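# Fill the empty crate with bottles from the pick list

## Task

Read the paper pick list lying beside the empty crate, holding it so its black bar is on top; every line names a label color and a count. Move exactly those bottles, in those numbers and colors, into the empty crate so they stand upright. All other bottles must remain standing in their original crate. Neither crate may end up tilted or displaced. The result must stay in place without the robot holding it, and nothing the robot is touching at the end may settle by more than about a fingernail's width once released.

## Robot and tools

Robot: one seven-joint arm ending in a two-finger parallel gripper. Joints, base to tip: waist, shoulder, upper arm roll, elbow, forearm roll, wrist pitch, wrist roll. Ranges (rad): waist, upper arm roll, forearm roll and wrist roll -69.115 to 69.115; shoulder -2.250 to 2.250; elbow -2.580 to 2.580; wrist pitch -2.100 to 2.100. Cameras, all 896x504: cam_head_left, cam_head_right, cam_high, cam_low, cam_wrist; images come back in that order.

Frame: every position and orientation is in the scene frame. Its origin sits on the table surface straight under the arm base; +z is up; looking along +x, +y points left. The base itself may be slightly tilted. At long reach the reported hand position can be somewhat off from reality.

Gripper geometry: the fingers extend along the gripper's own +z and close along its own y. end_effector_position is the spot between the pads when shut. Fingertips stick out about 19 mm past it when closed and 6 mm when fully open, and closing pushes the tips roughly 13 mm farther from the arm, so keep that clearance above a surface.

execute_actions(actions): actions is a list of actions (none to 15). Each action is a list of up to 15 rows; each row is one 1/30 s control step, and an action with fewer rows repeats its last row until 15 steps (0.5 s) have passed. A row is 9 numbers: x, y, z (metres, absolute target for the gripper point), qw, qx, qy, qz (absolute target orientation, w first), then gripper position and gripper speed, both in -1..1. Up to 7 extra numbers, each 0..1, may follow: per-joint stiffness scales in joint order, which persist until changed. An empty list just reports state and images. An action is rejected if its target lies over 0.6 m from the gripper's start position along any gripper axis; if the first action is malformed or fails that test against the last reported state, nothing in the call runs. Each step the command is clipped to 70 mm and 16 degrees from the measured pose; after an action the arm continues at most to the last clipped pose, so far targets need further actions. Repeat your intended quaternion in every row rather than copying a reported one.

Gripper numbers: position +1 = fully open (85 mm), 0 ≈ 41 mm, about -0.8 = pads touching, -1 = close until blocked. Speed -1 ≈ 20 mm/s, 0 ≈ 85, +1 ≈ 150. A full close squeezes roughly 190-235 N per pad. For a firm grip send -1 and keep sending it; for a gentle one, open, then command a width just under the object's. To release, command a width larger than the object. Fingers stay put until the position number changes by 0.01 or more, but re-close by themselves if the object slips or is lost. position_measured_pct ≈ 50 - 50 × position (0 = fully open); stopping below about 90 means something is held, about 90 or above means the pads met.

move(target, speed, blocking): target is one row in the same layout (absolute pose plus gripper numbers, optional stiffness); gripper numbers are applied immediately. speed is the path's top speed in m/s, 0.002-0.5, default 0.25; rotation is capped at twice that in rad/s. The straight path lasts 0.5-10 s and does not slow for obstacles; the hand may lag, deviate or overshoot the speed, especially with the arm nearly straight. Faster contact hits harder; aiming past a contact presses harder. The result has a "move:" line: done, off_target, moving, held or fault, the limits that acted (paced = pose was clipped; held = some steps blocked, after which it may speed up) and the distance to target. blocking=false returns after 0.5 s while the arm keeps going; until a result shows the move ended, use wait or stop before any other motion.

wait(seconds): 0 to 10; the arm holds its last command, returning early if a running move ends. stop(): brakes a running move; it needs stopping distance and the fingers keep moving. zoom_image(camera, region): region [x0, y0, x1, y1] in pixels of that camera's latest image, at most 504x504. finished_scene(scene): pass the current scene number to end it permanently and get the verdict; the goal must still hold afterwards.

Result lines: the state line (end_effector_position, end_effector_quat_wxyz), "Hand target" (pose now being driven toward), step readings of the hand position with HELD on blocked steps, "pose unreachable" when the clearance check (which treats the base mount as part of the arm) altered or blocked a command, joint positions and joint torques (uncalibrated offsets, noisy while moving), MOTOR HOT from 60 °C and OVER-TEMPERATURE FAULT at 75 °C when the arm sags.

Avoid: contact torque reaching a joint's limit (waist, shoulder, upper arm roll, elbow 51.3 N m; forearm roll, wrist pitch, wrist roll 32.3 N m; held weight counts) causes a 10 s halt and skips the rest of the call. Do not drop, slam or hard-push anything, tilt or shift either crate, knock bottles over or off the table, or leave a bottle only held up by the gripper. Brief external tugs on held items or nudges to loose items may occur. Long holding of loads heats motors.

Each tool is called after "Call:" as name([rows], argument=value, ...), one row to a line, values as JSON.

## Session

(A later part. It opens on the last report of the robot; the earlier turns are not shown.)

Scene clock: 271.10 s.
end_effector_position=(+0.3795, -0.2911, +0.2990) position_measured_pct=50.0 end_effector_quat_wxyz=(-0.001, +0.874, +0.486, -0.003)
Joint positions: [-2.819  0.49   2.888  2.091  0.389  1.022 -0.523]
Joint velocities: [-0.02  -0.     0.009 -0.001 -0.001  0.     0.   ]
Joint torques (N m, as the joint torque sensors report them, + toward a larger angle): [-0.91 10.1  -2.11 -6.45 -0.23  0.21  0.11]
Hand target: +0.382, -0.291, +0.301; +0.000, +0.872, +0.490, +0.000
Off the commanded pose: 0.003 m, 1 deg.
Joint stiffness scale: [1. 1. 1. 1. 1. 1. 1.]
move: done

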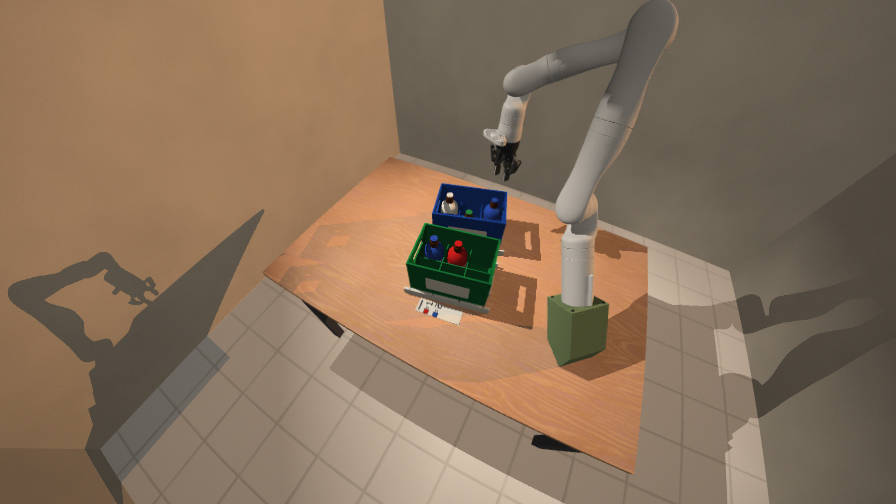

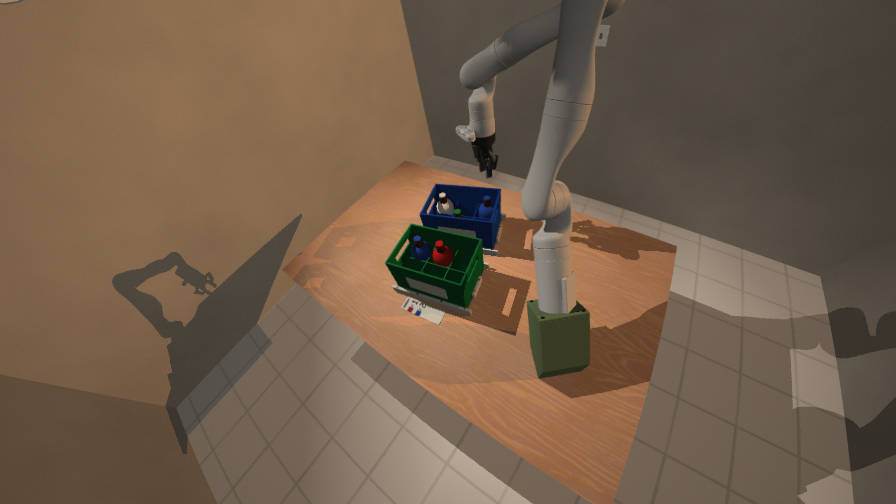

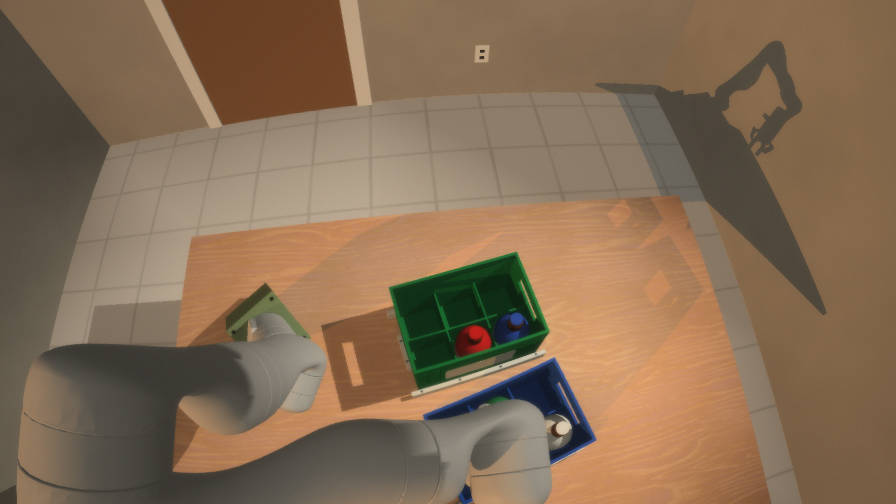

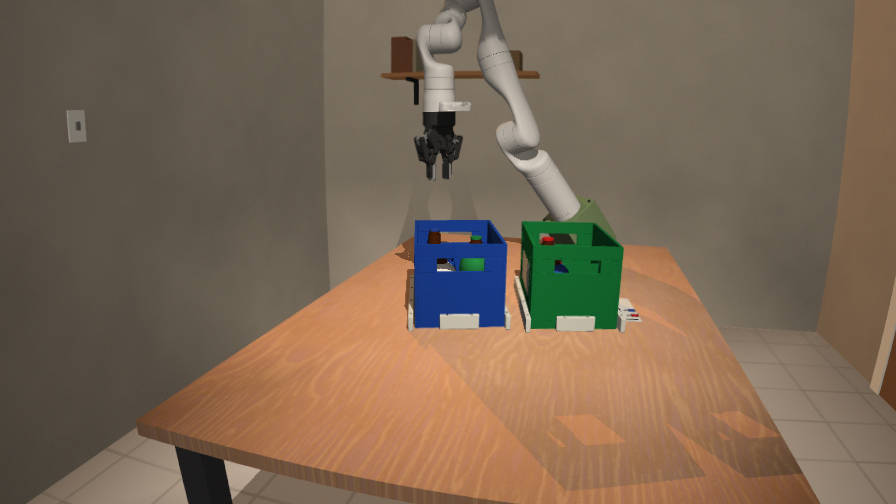

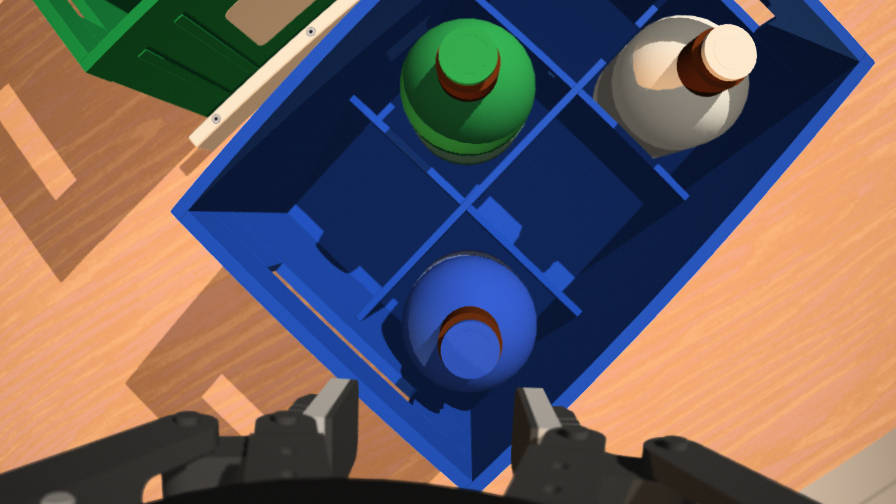

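Call:
move(target=[0.399,-0.282,0.24,0,0.87,0.49,0,0,0], speed=0.05)

Call:
zoom_image(camera="cam_head_left", region=[400,280,490,340])

Scene clock: 282.73 s.
end_effector_position=(+0.4003, -0.2823, +0.2421) position_measured_pct=50.0 end_effector_quat_wxyz=(-0.000, +0.870, +0.494, +0.001)
Joint positions: [-2.76   0.357  2.848  2.161  0.464  0.824 -0.603]
Joint velocities: [ 0.012 -0.006 -0.008  0.    -0.001 -0.003 -0.   ]
Joint torques (N m, as the joint torque sensors report them, + toward a larger angle): [-1.4  11.77 -2.14 -5.24 -0.32  0.14  0.17]
Hand target: +0.399, -0.282, +0.240; -0.000, +0.871, +0.491, +0.000
Off the commanded pose: 0.002 m, 0 deg.
Joint stiffness scale: [1. 1. 1. 1. 1. 1. 1.]
move: done

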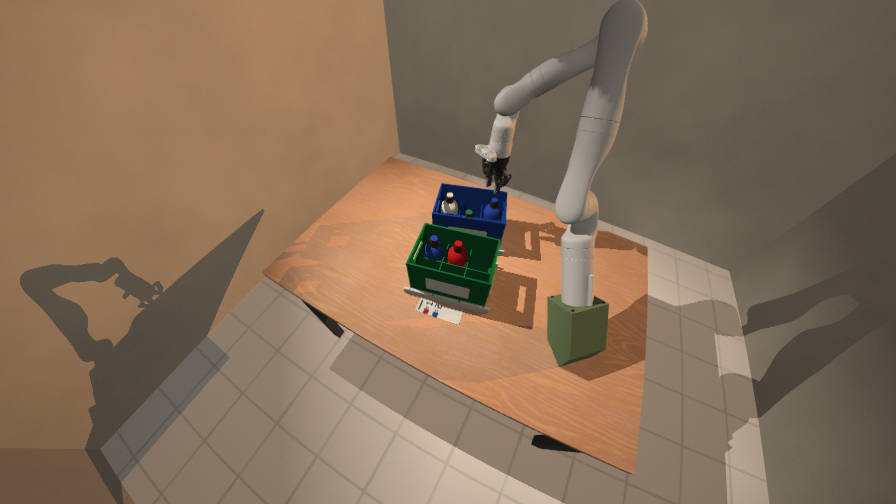

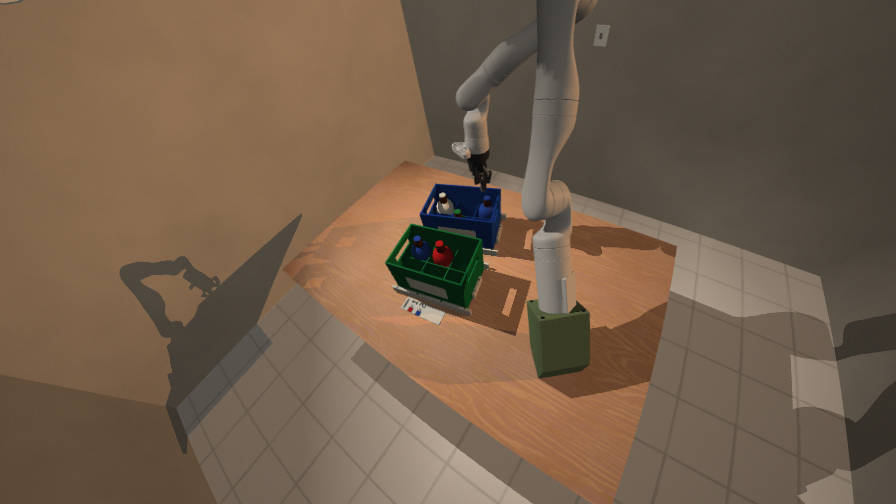

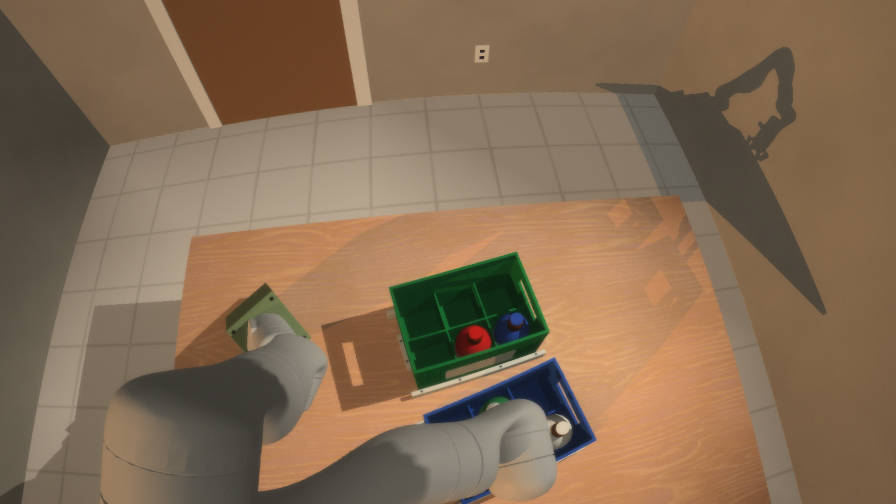

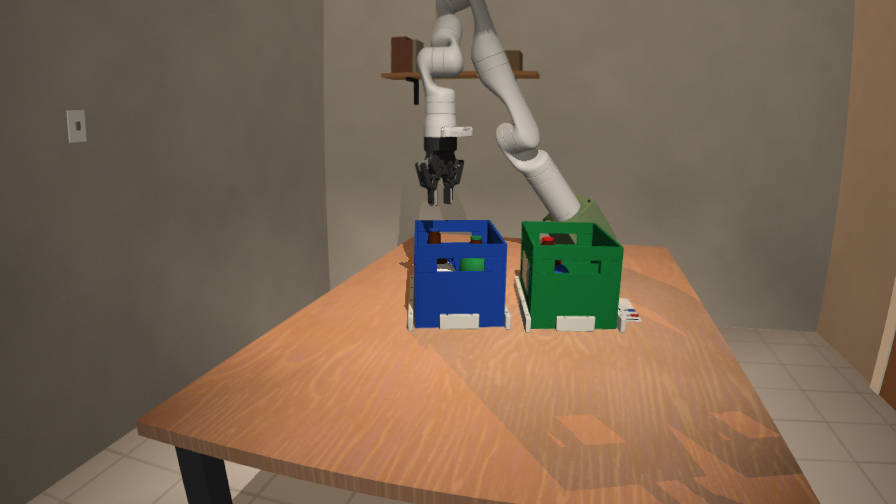

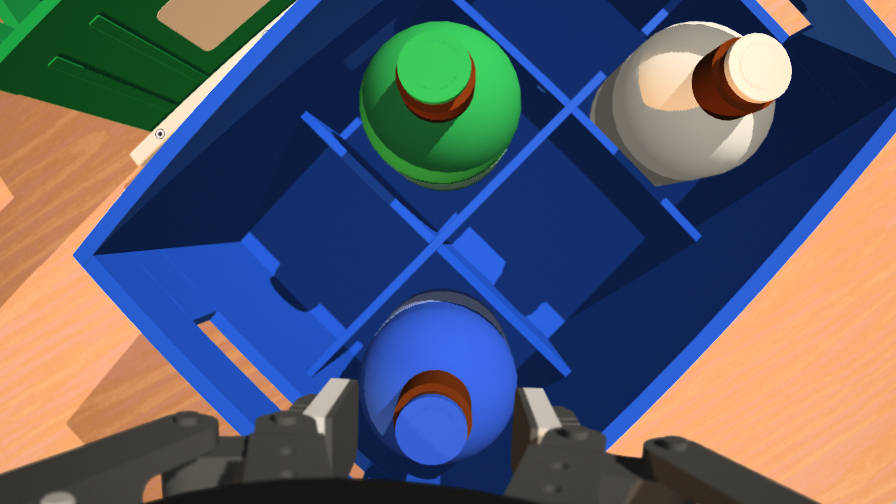

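Region (400, 280, 490, 340) of cam_head_left's 896x504 image, scaled by 5.600, with more detail than that image has.

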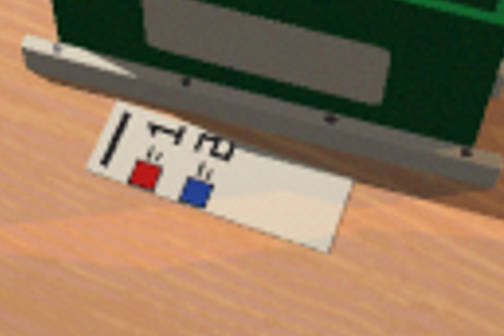

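Call:
move(target=[0.397,-0.281,0.15,0,0.87,0.49,0,0,0], speed=0.03)

Call:
move(target=[0.397,-0.281,0.15,0,0.87,0.49,0,-1,0])

Call:
move(target=[0.397,-0.281,0.39,0,0.87,0.49,0,-1,0], speed=0.08)

Call:
move(target=[0.419,0.075,0.39,0,0.65,0.76,0,-1,0], speed=0.15)

Call:
move(target=[0.419,0.075,0.275,0,0.65,0.76,0,-1,0], speed=0.06)

Scene clock: 298.27 s.
end_effector_position=(+0.3989, -0.2827, +0.1515) position_measured_pct=50.0 end_effector_quat_wxyz=(+0.001, +0.870, +0.493, -0.000)
Joint positions: [-2.643  0.148  2.82   2.276  0.73   0.53  -0.836]
Joint velocities: [-0.    -0.007 -0.001  0.     0.004 -0.    -0.005]
Joint torques (N m, as the joint torque sensors report them, + toward a larger angle): [-1.96 13.3  -1.78 -2.75 -0.32  0.09 -0.03]
Hand target: +0.397, -0.281, +0.150; +0.000, +0.871, +0.491, -0.000
Off the commanded pose: 0.003 m, 0 deg.
Joint stiffness scale: [1. 1. 1. 1. 1. 1. 1.]
move: done

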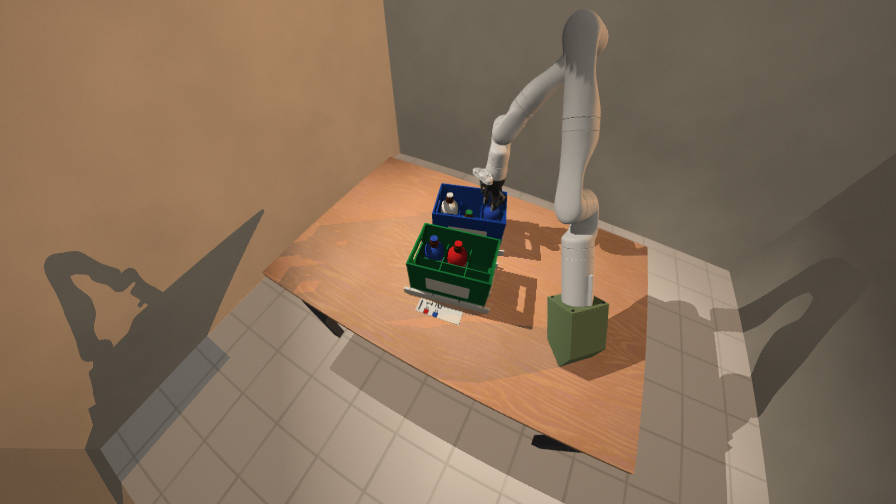

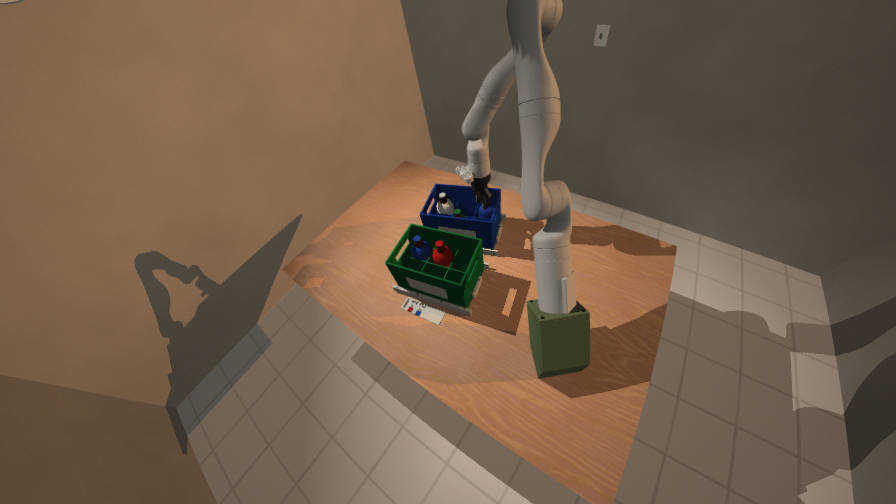

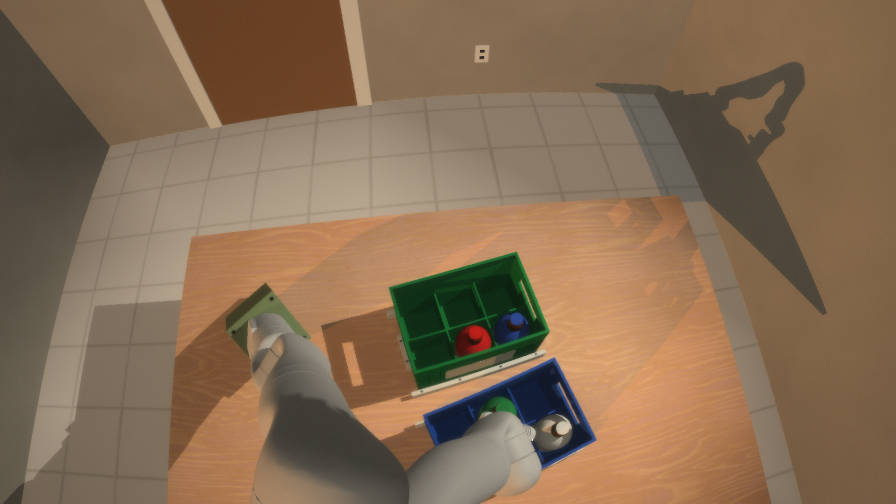

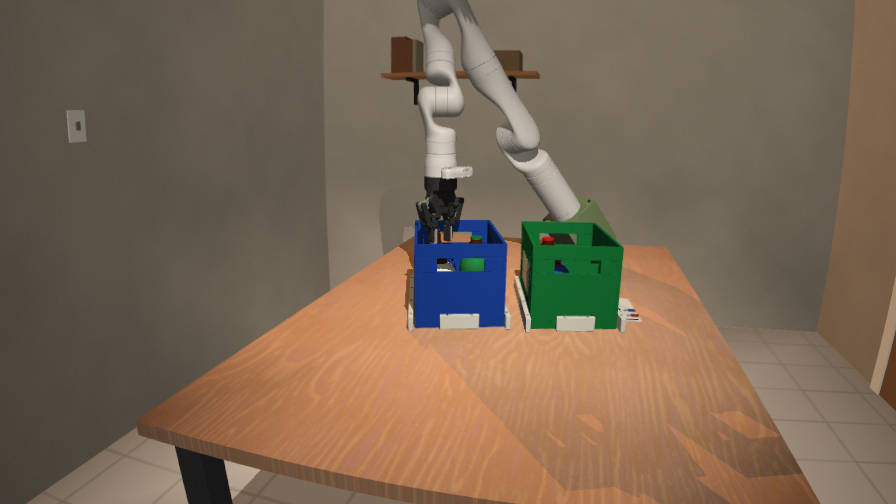

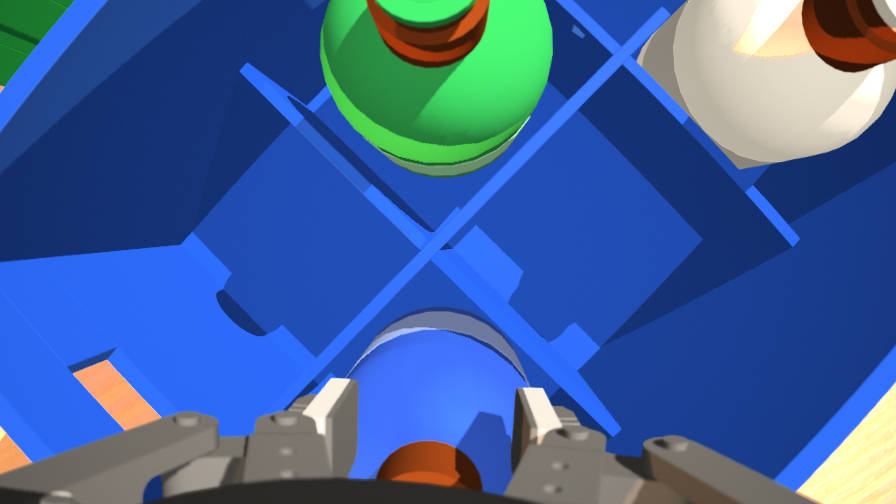

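Scene clock: 299.03 s.
end_effector_position=(+0.3986, -0.2823, +0.1513) position_measured_pct=91.7 end_effector_quat_wxyz=(+0.001, +0.870, +0.494, +0.000)
Joint positions: [-2.643  0.148  2.82   2.277  0.73   0.529 -0.836]
Joint velocities: [ 0.     0.     0.001  0.     0.002 -0.     0.   ]
Joint torques (N m, as the joint torque sensors report them, + toward a larger angle): [-1.37 13.34 -1.27 -2.66 -0.03  0.39  0.11]
Hand target: +0.397, -0.281, +0.150; -0.000, +0.871, +0.491, +0.000
Off the commanded pose: 0.002 m, 0 deg.
Joint stiffness scale: [1. 1. 1. 1. 1. 1. 1.]
move: done

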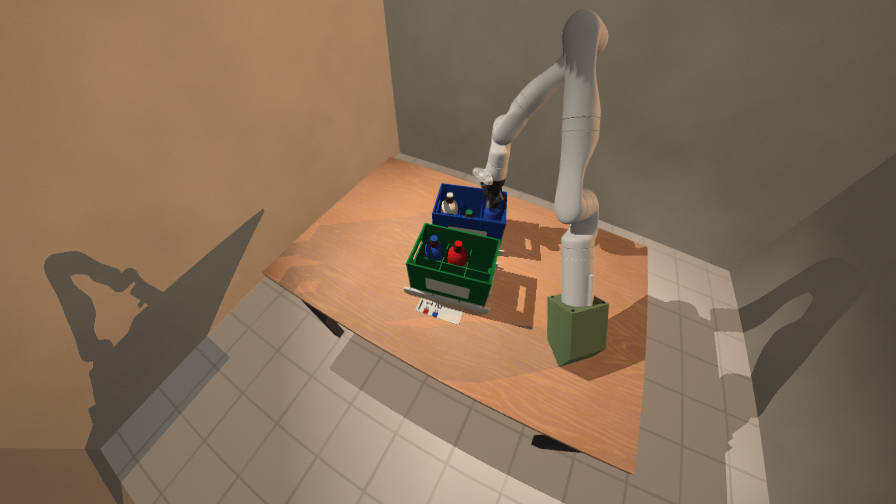

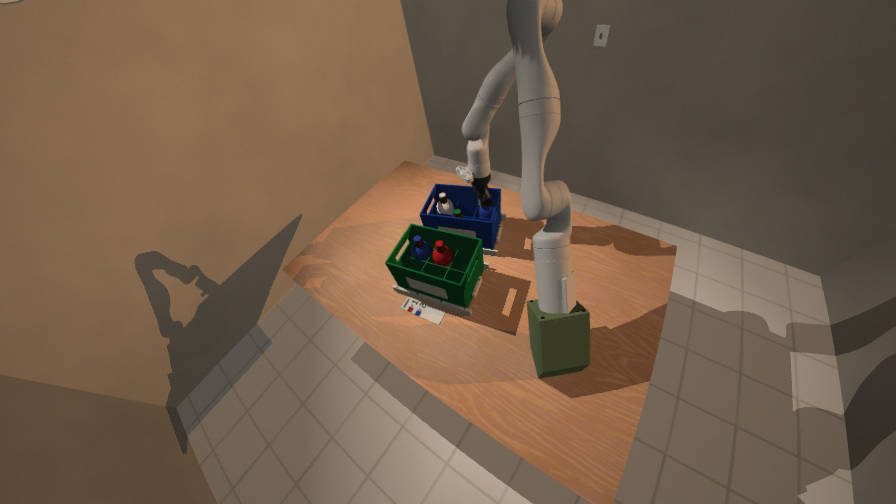

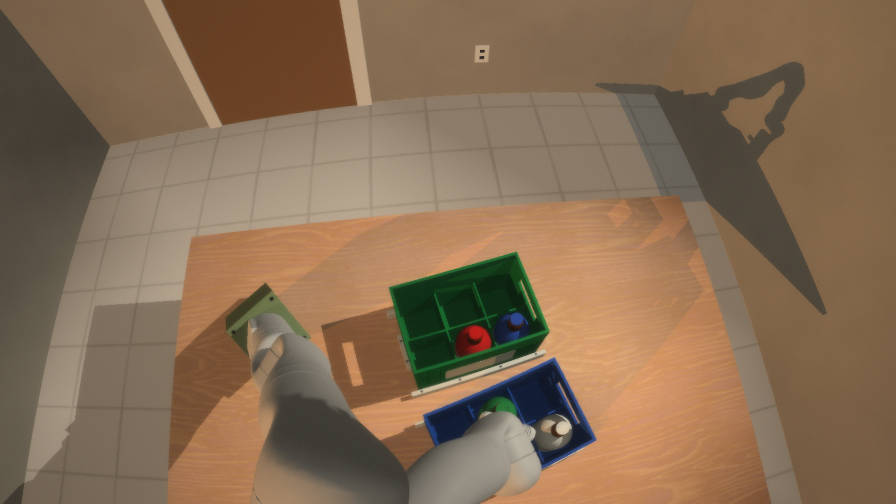

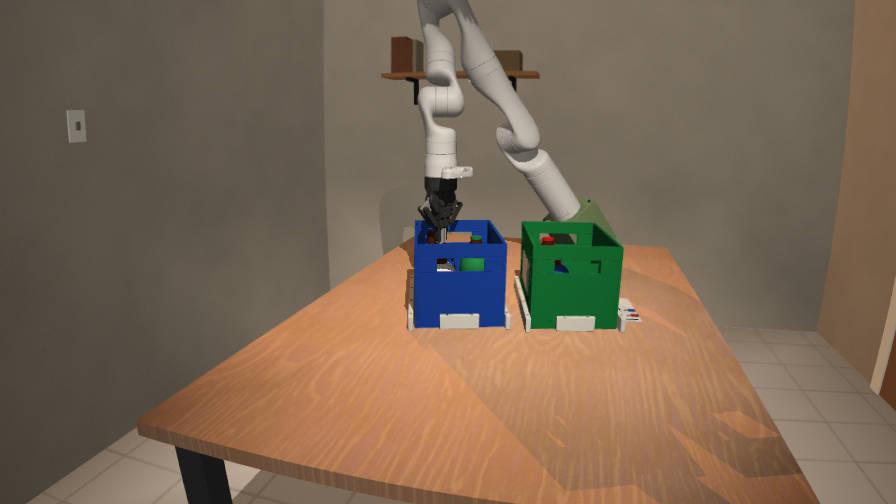

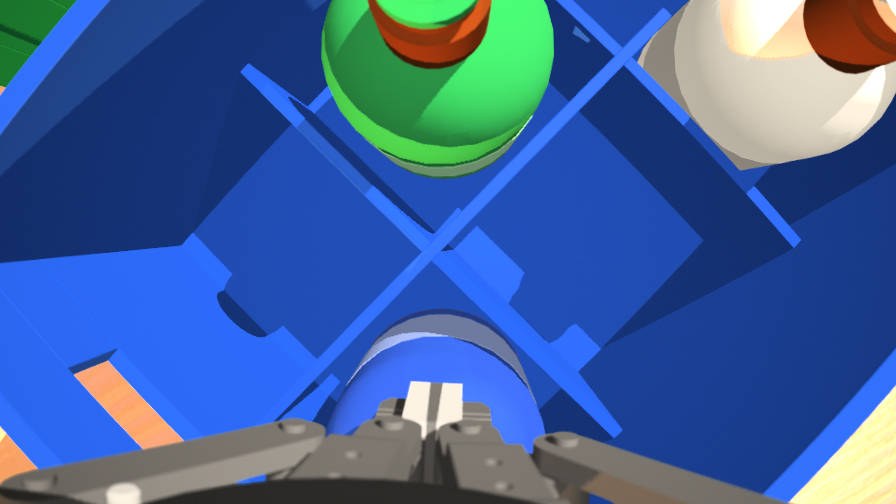

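Scene clock: 302.40 s.
end_effector_position=(+0.3953, -0.2813, +0.3878) position_measured_pct=91.7 end_effector_quat_wxyz=(-0.000, +0.874, +0.486, -0.002)
Joint positions: [-2.845  0.548  2.776  1.871  0.335  1.322 -0.537]
Joint velocities: [-0.014 -0.     0.    -0.002 -0.     0.004  0.   ]
Joint torques (N m, as the joint torque sensors report them, + toward a larger angle): [-0.53  9.84 -2.41 -7.5  -0.28  0.22  0.1 ]
Hand target: +0.396, -0.280, +0.391; -0.000, +0.871, +0.490, +0.000
Off the commanded pose: 0.003 m, 1 deg.
Joint stiffness scale: [1. 1. 1. 1. 1. 1. 1.]
move: done

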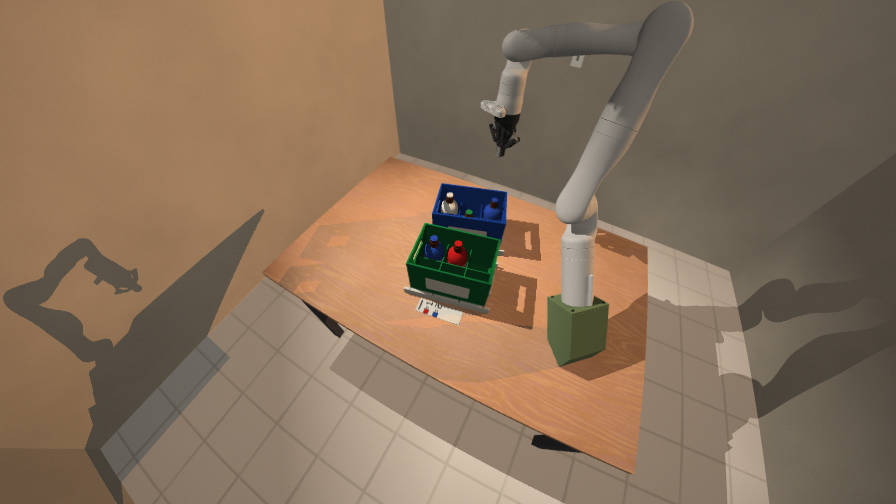

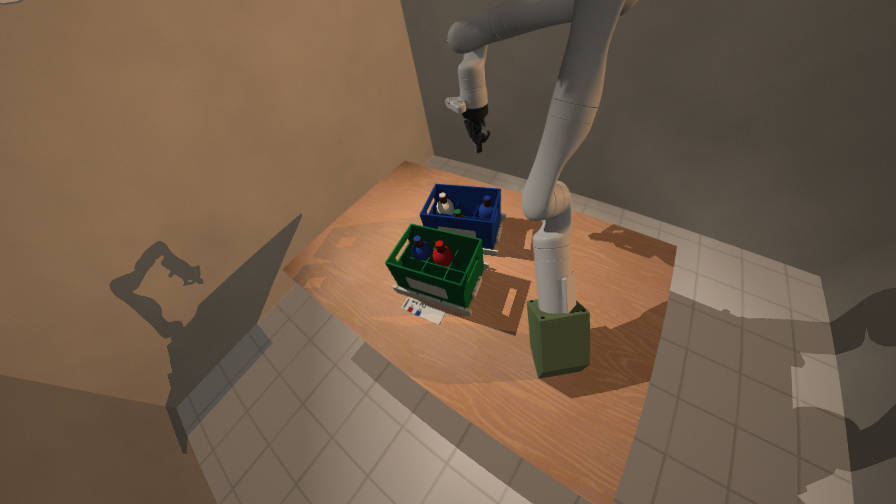

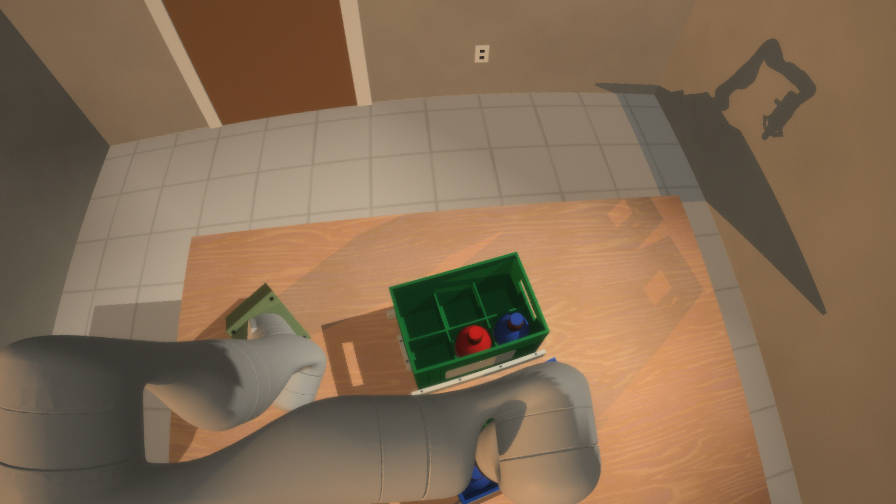

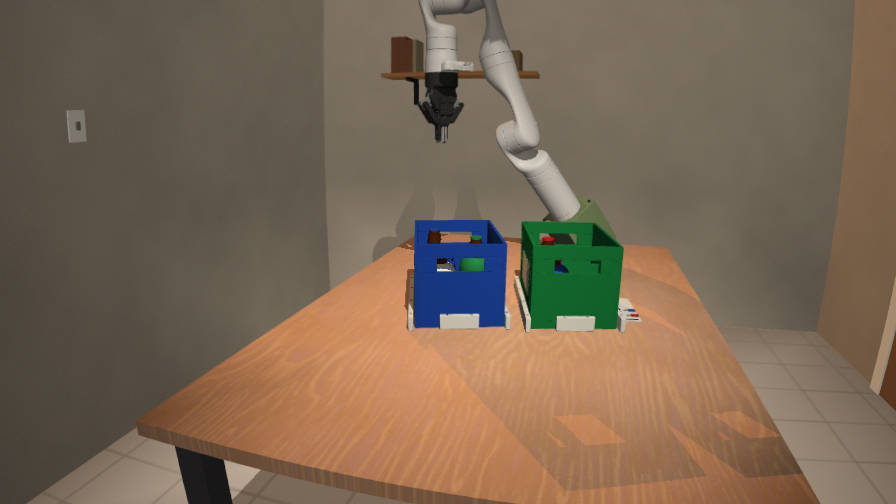

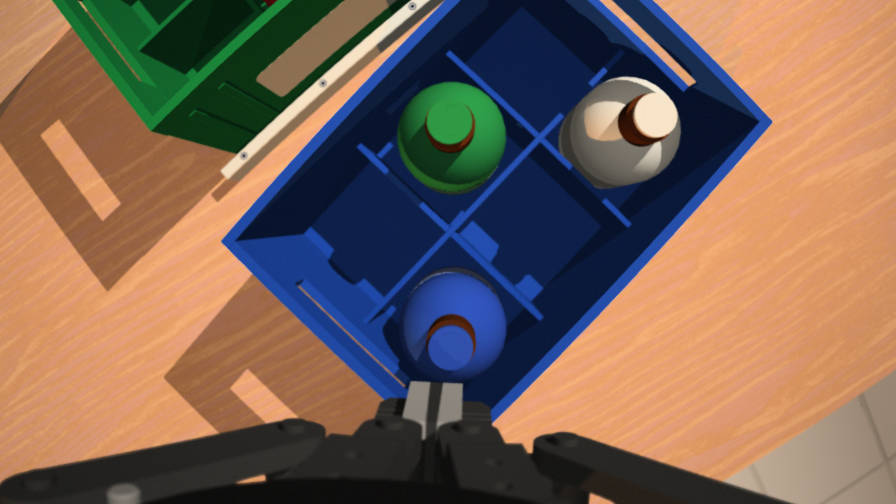

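Scene clock: 305.30 s.
end_effector_position=(+0.4175, +0.0754, +0.3883) position_measured_pct=91.7 end_effector_quat_wxyz=(-0.001, +0.651, +0.759, -0.000)
Joint positions: [-2.072  0.564  1.207  1.731  0.173  1.291 -0.713]
Joint velocities: [ 0.015 -0.    -0.01  -0.001  0.001  0.     0.   ]
Joint torques (N m, as the joint torque sensors report them, + toward a larger angle): [-7.46 -0.35 -1.44 -7.96 -0.31  0.09  0.09]
Hand target: +0.419, +0.076, +0.389; -0.000, +0.649, +0.761, -0.000
Off the commanded pose: 0.002 m, 0 deg.
Joint stiffness scale: [1. 1. 1. 1. 1. 1. 1.]
move: done

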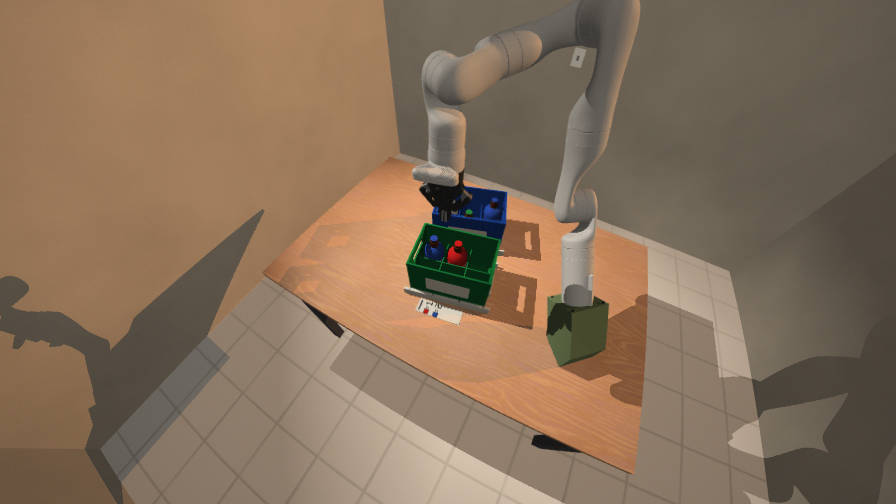

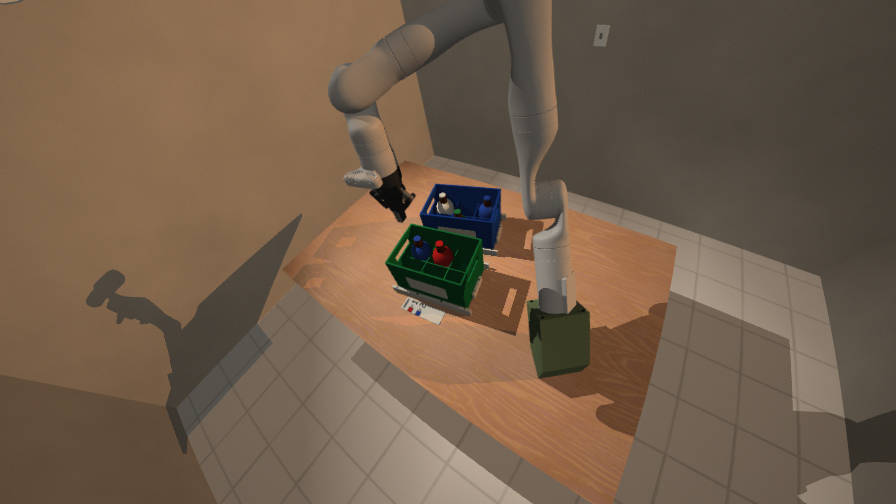

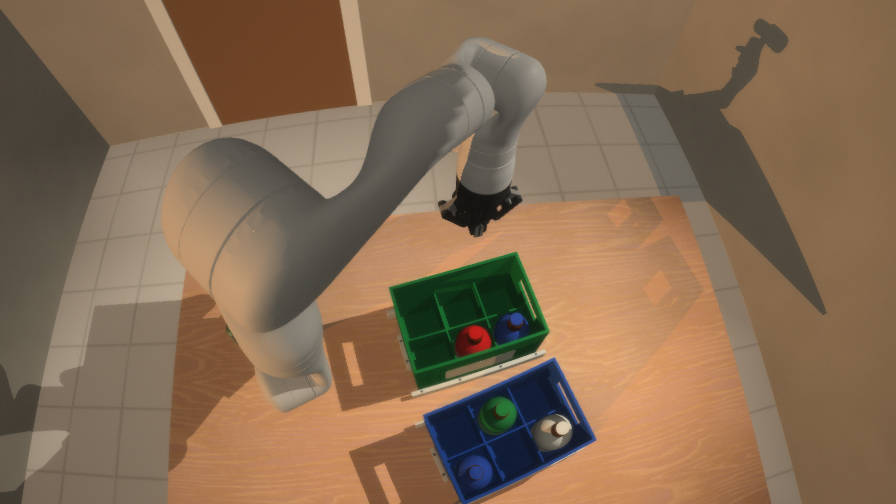

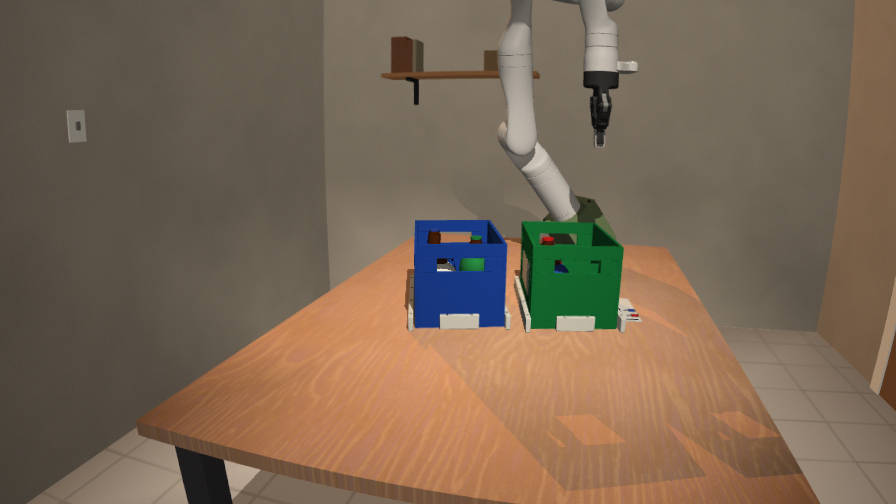

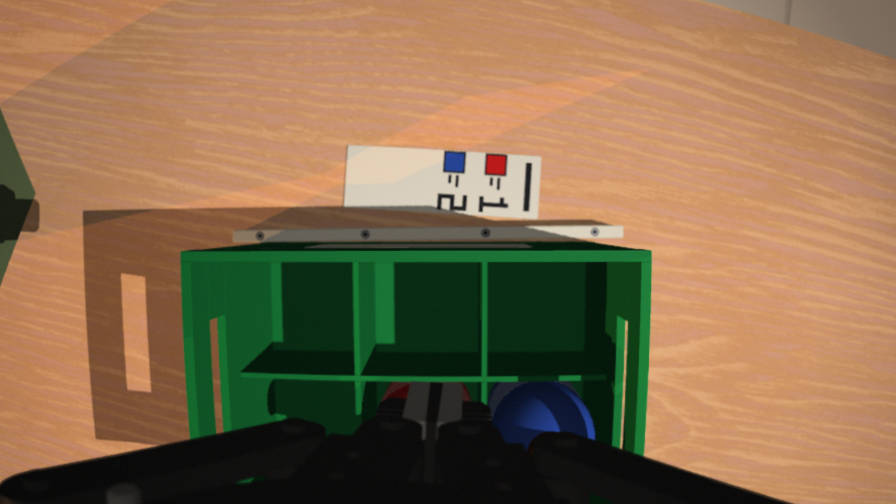

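Scene clock: 307.60 s.
end_effector_position=(+0.4190, +0.0763, +0.2771) position_measured_pct=91.7 end_effector_quat_wxyz=(-0.002, +0.654, +0.756, +0.001)
Joint positions: [-1.873  0.626  1.111  1.957  0.174  0.929 -0.711]
Joint velocities: [ 0.01   0.    -0.007  0.     0.007 -0.    -0.   ]
Joint torques (N m, as the joint torque sensors report them, + toward a larger angle): [-8.19 -2.69 -0.71 -6.56 -0.4   0.12  0.17]
Hand target: +0.419, +0.075, +0.275; -0.000, +0.650, +0.760, -0.000
Off the commanded pose: 0.002 m, 1 deg.
Joint stiffness scale: [1. 1. 1. 1. 1. 1. 1.]
move: done

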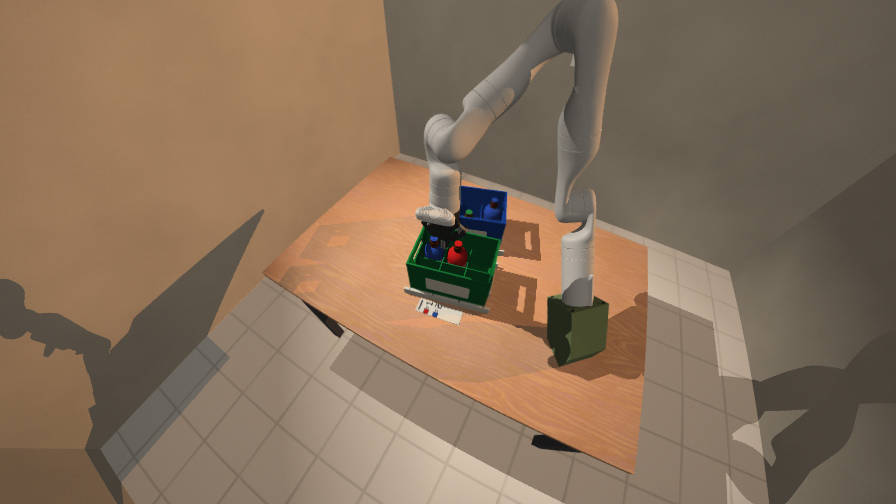

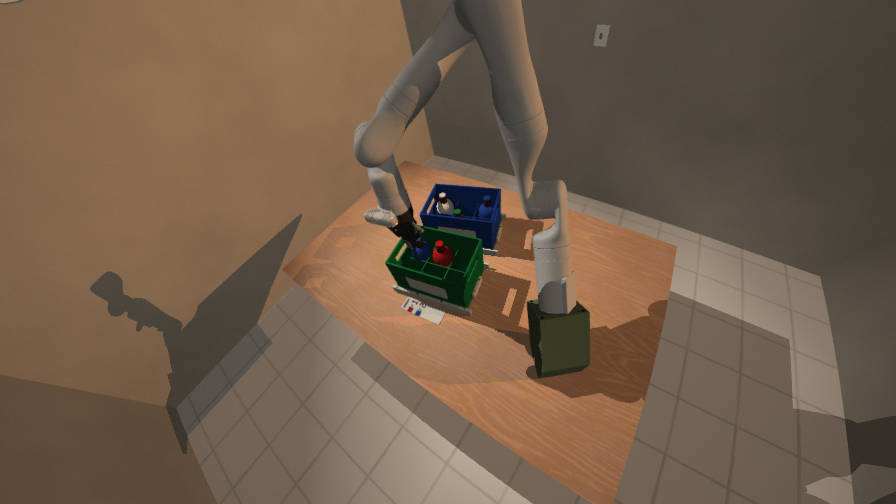

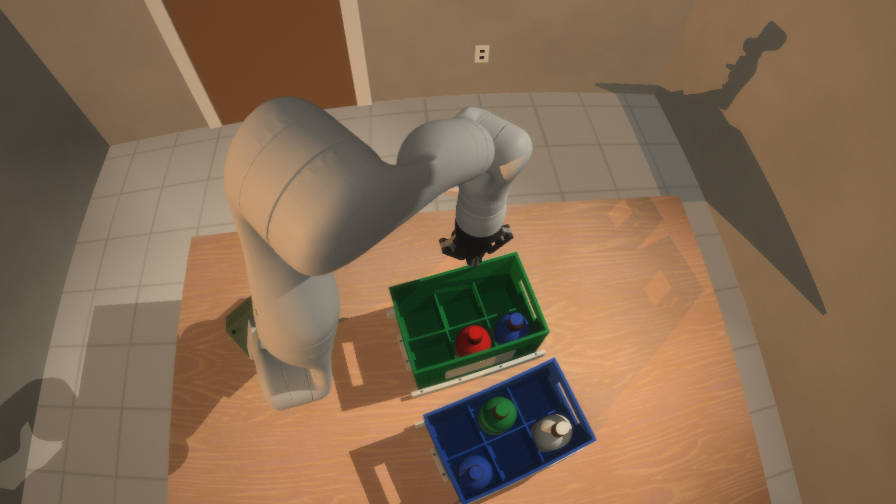

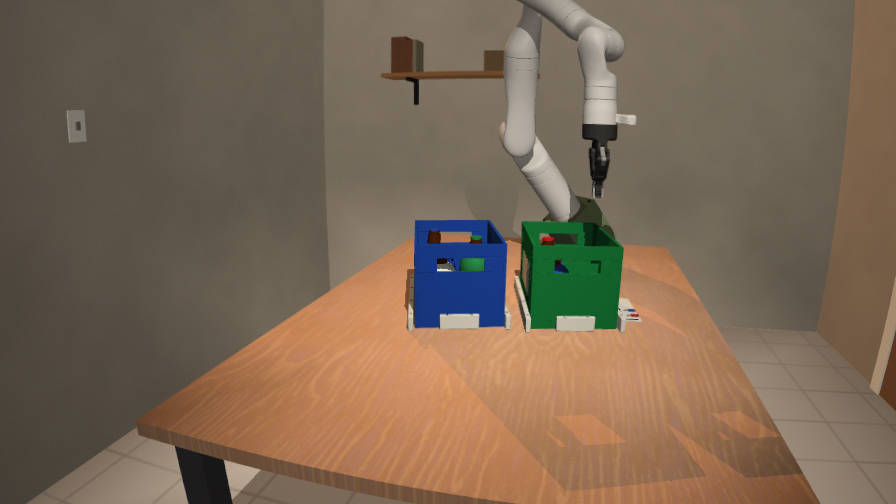

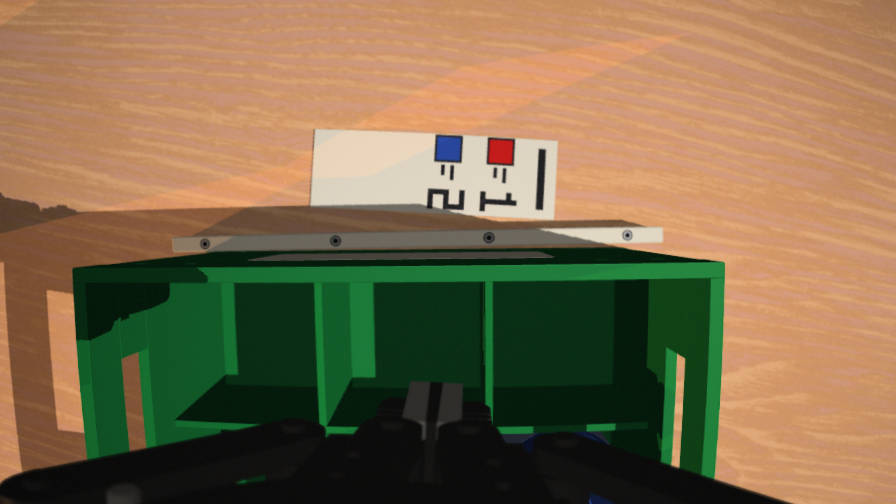

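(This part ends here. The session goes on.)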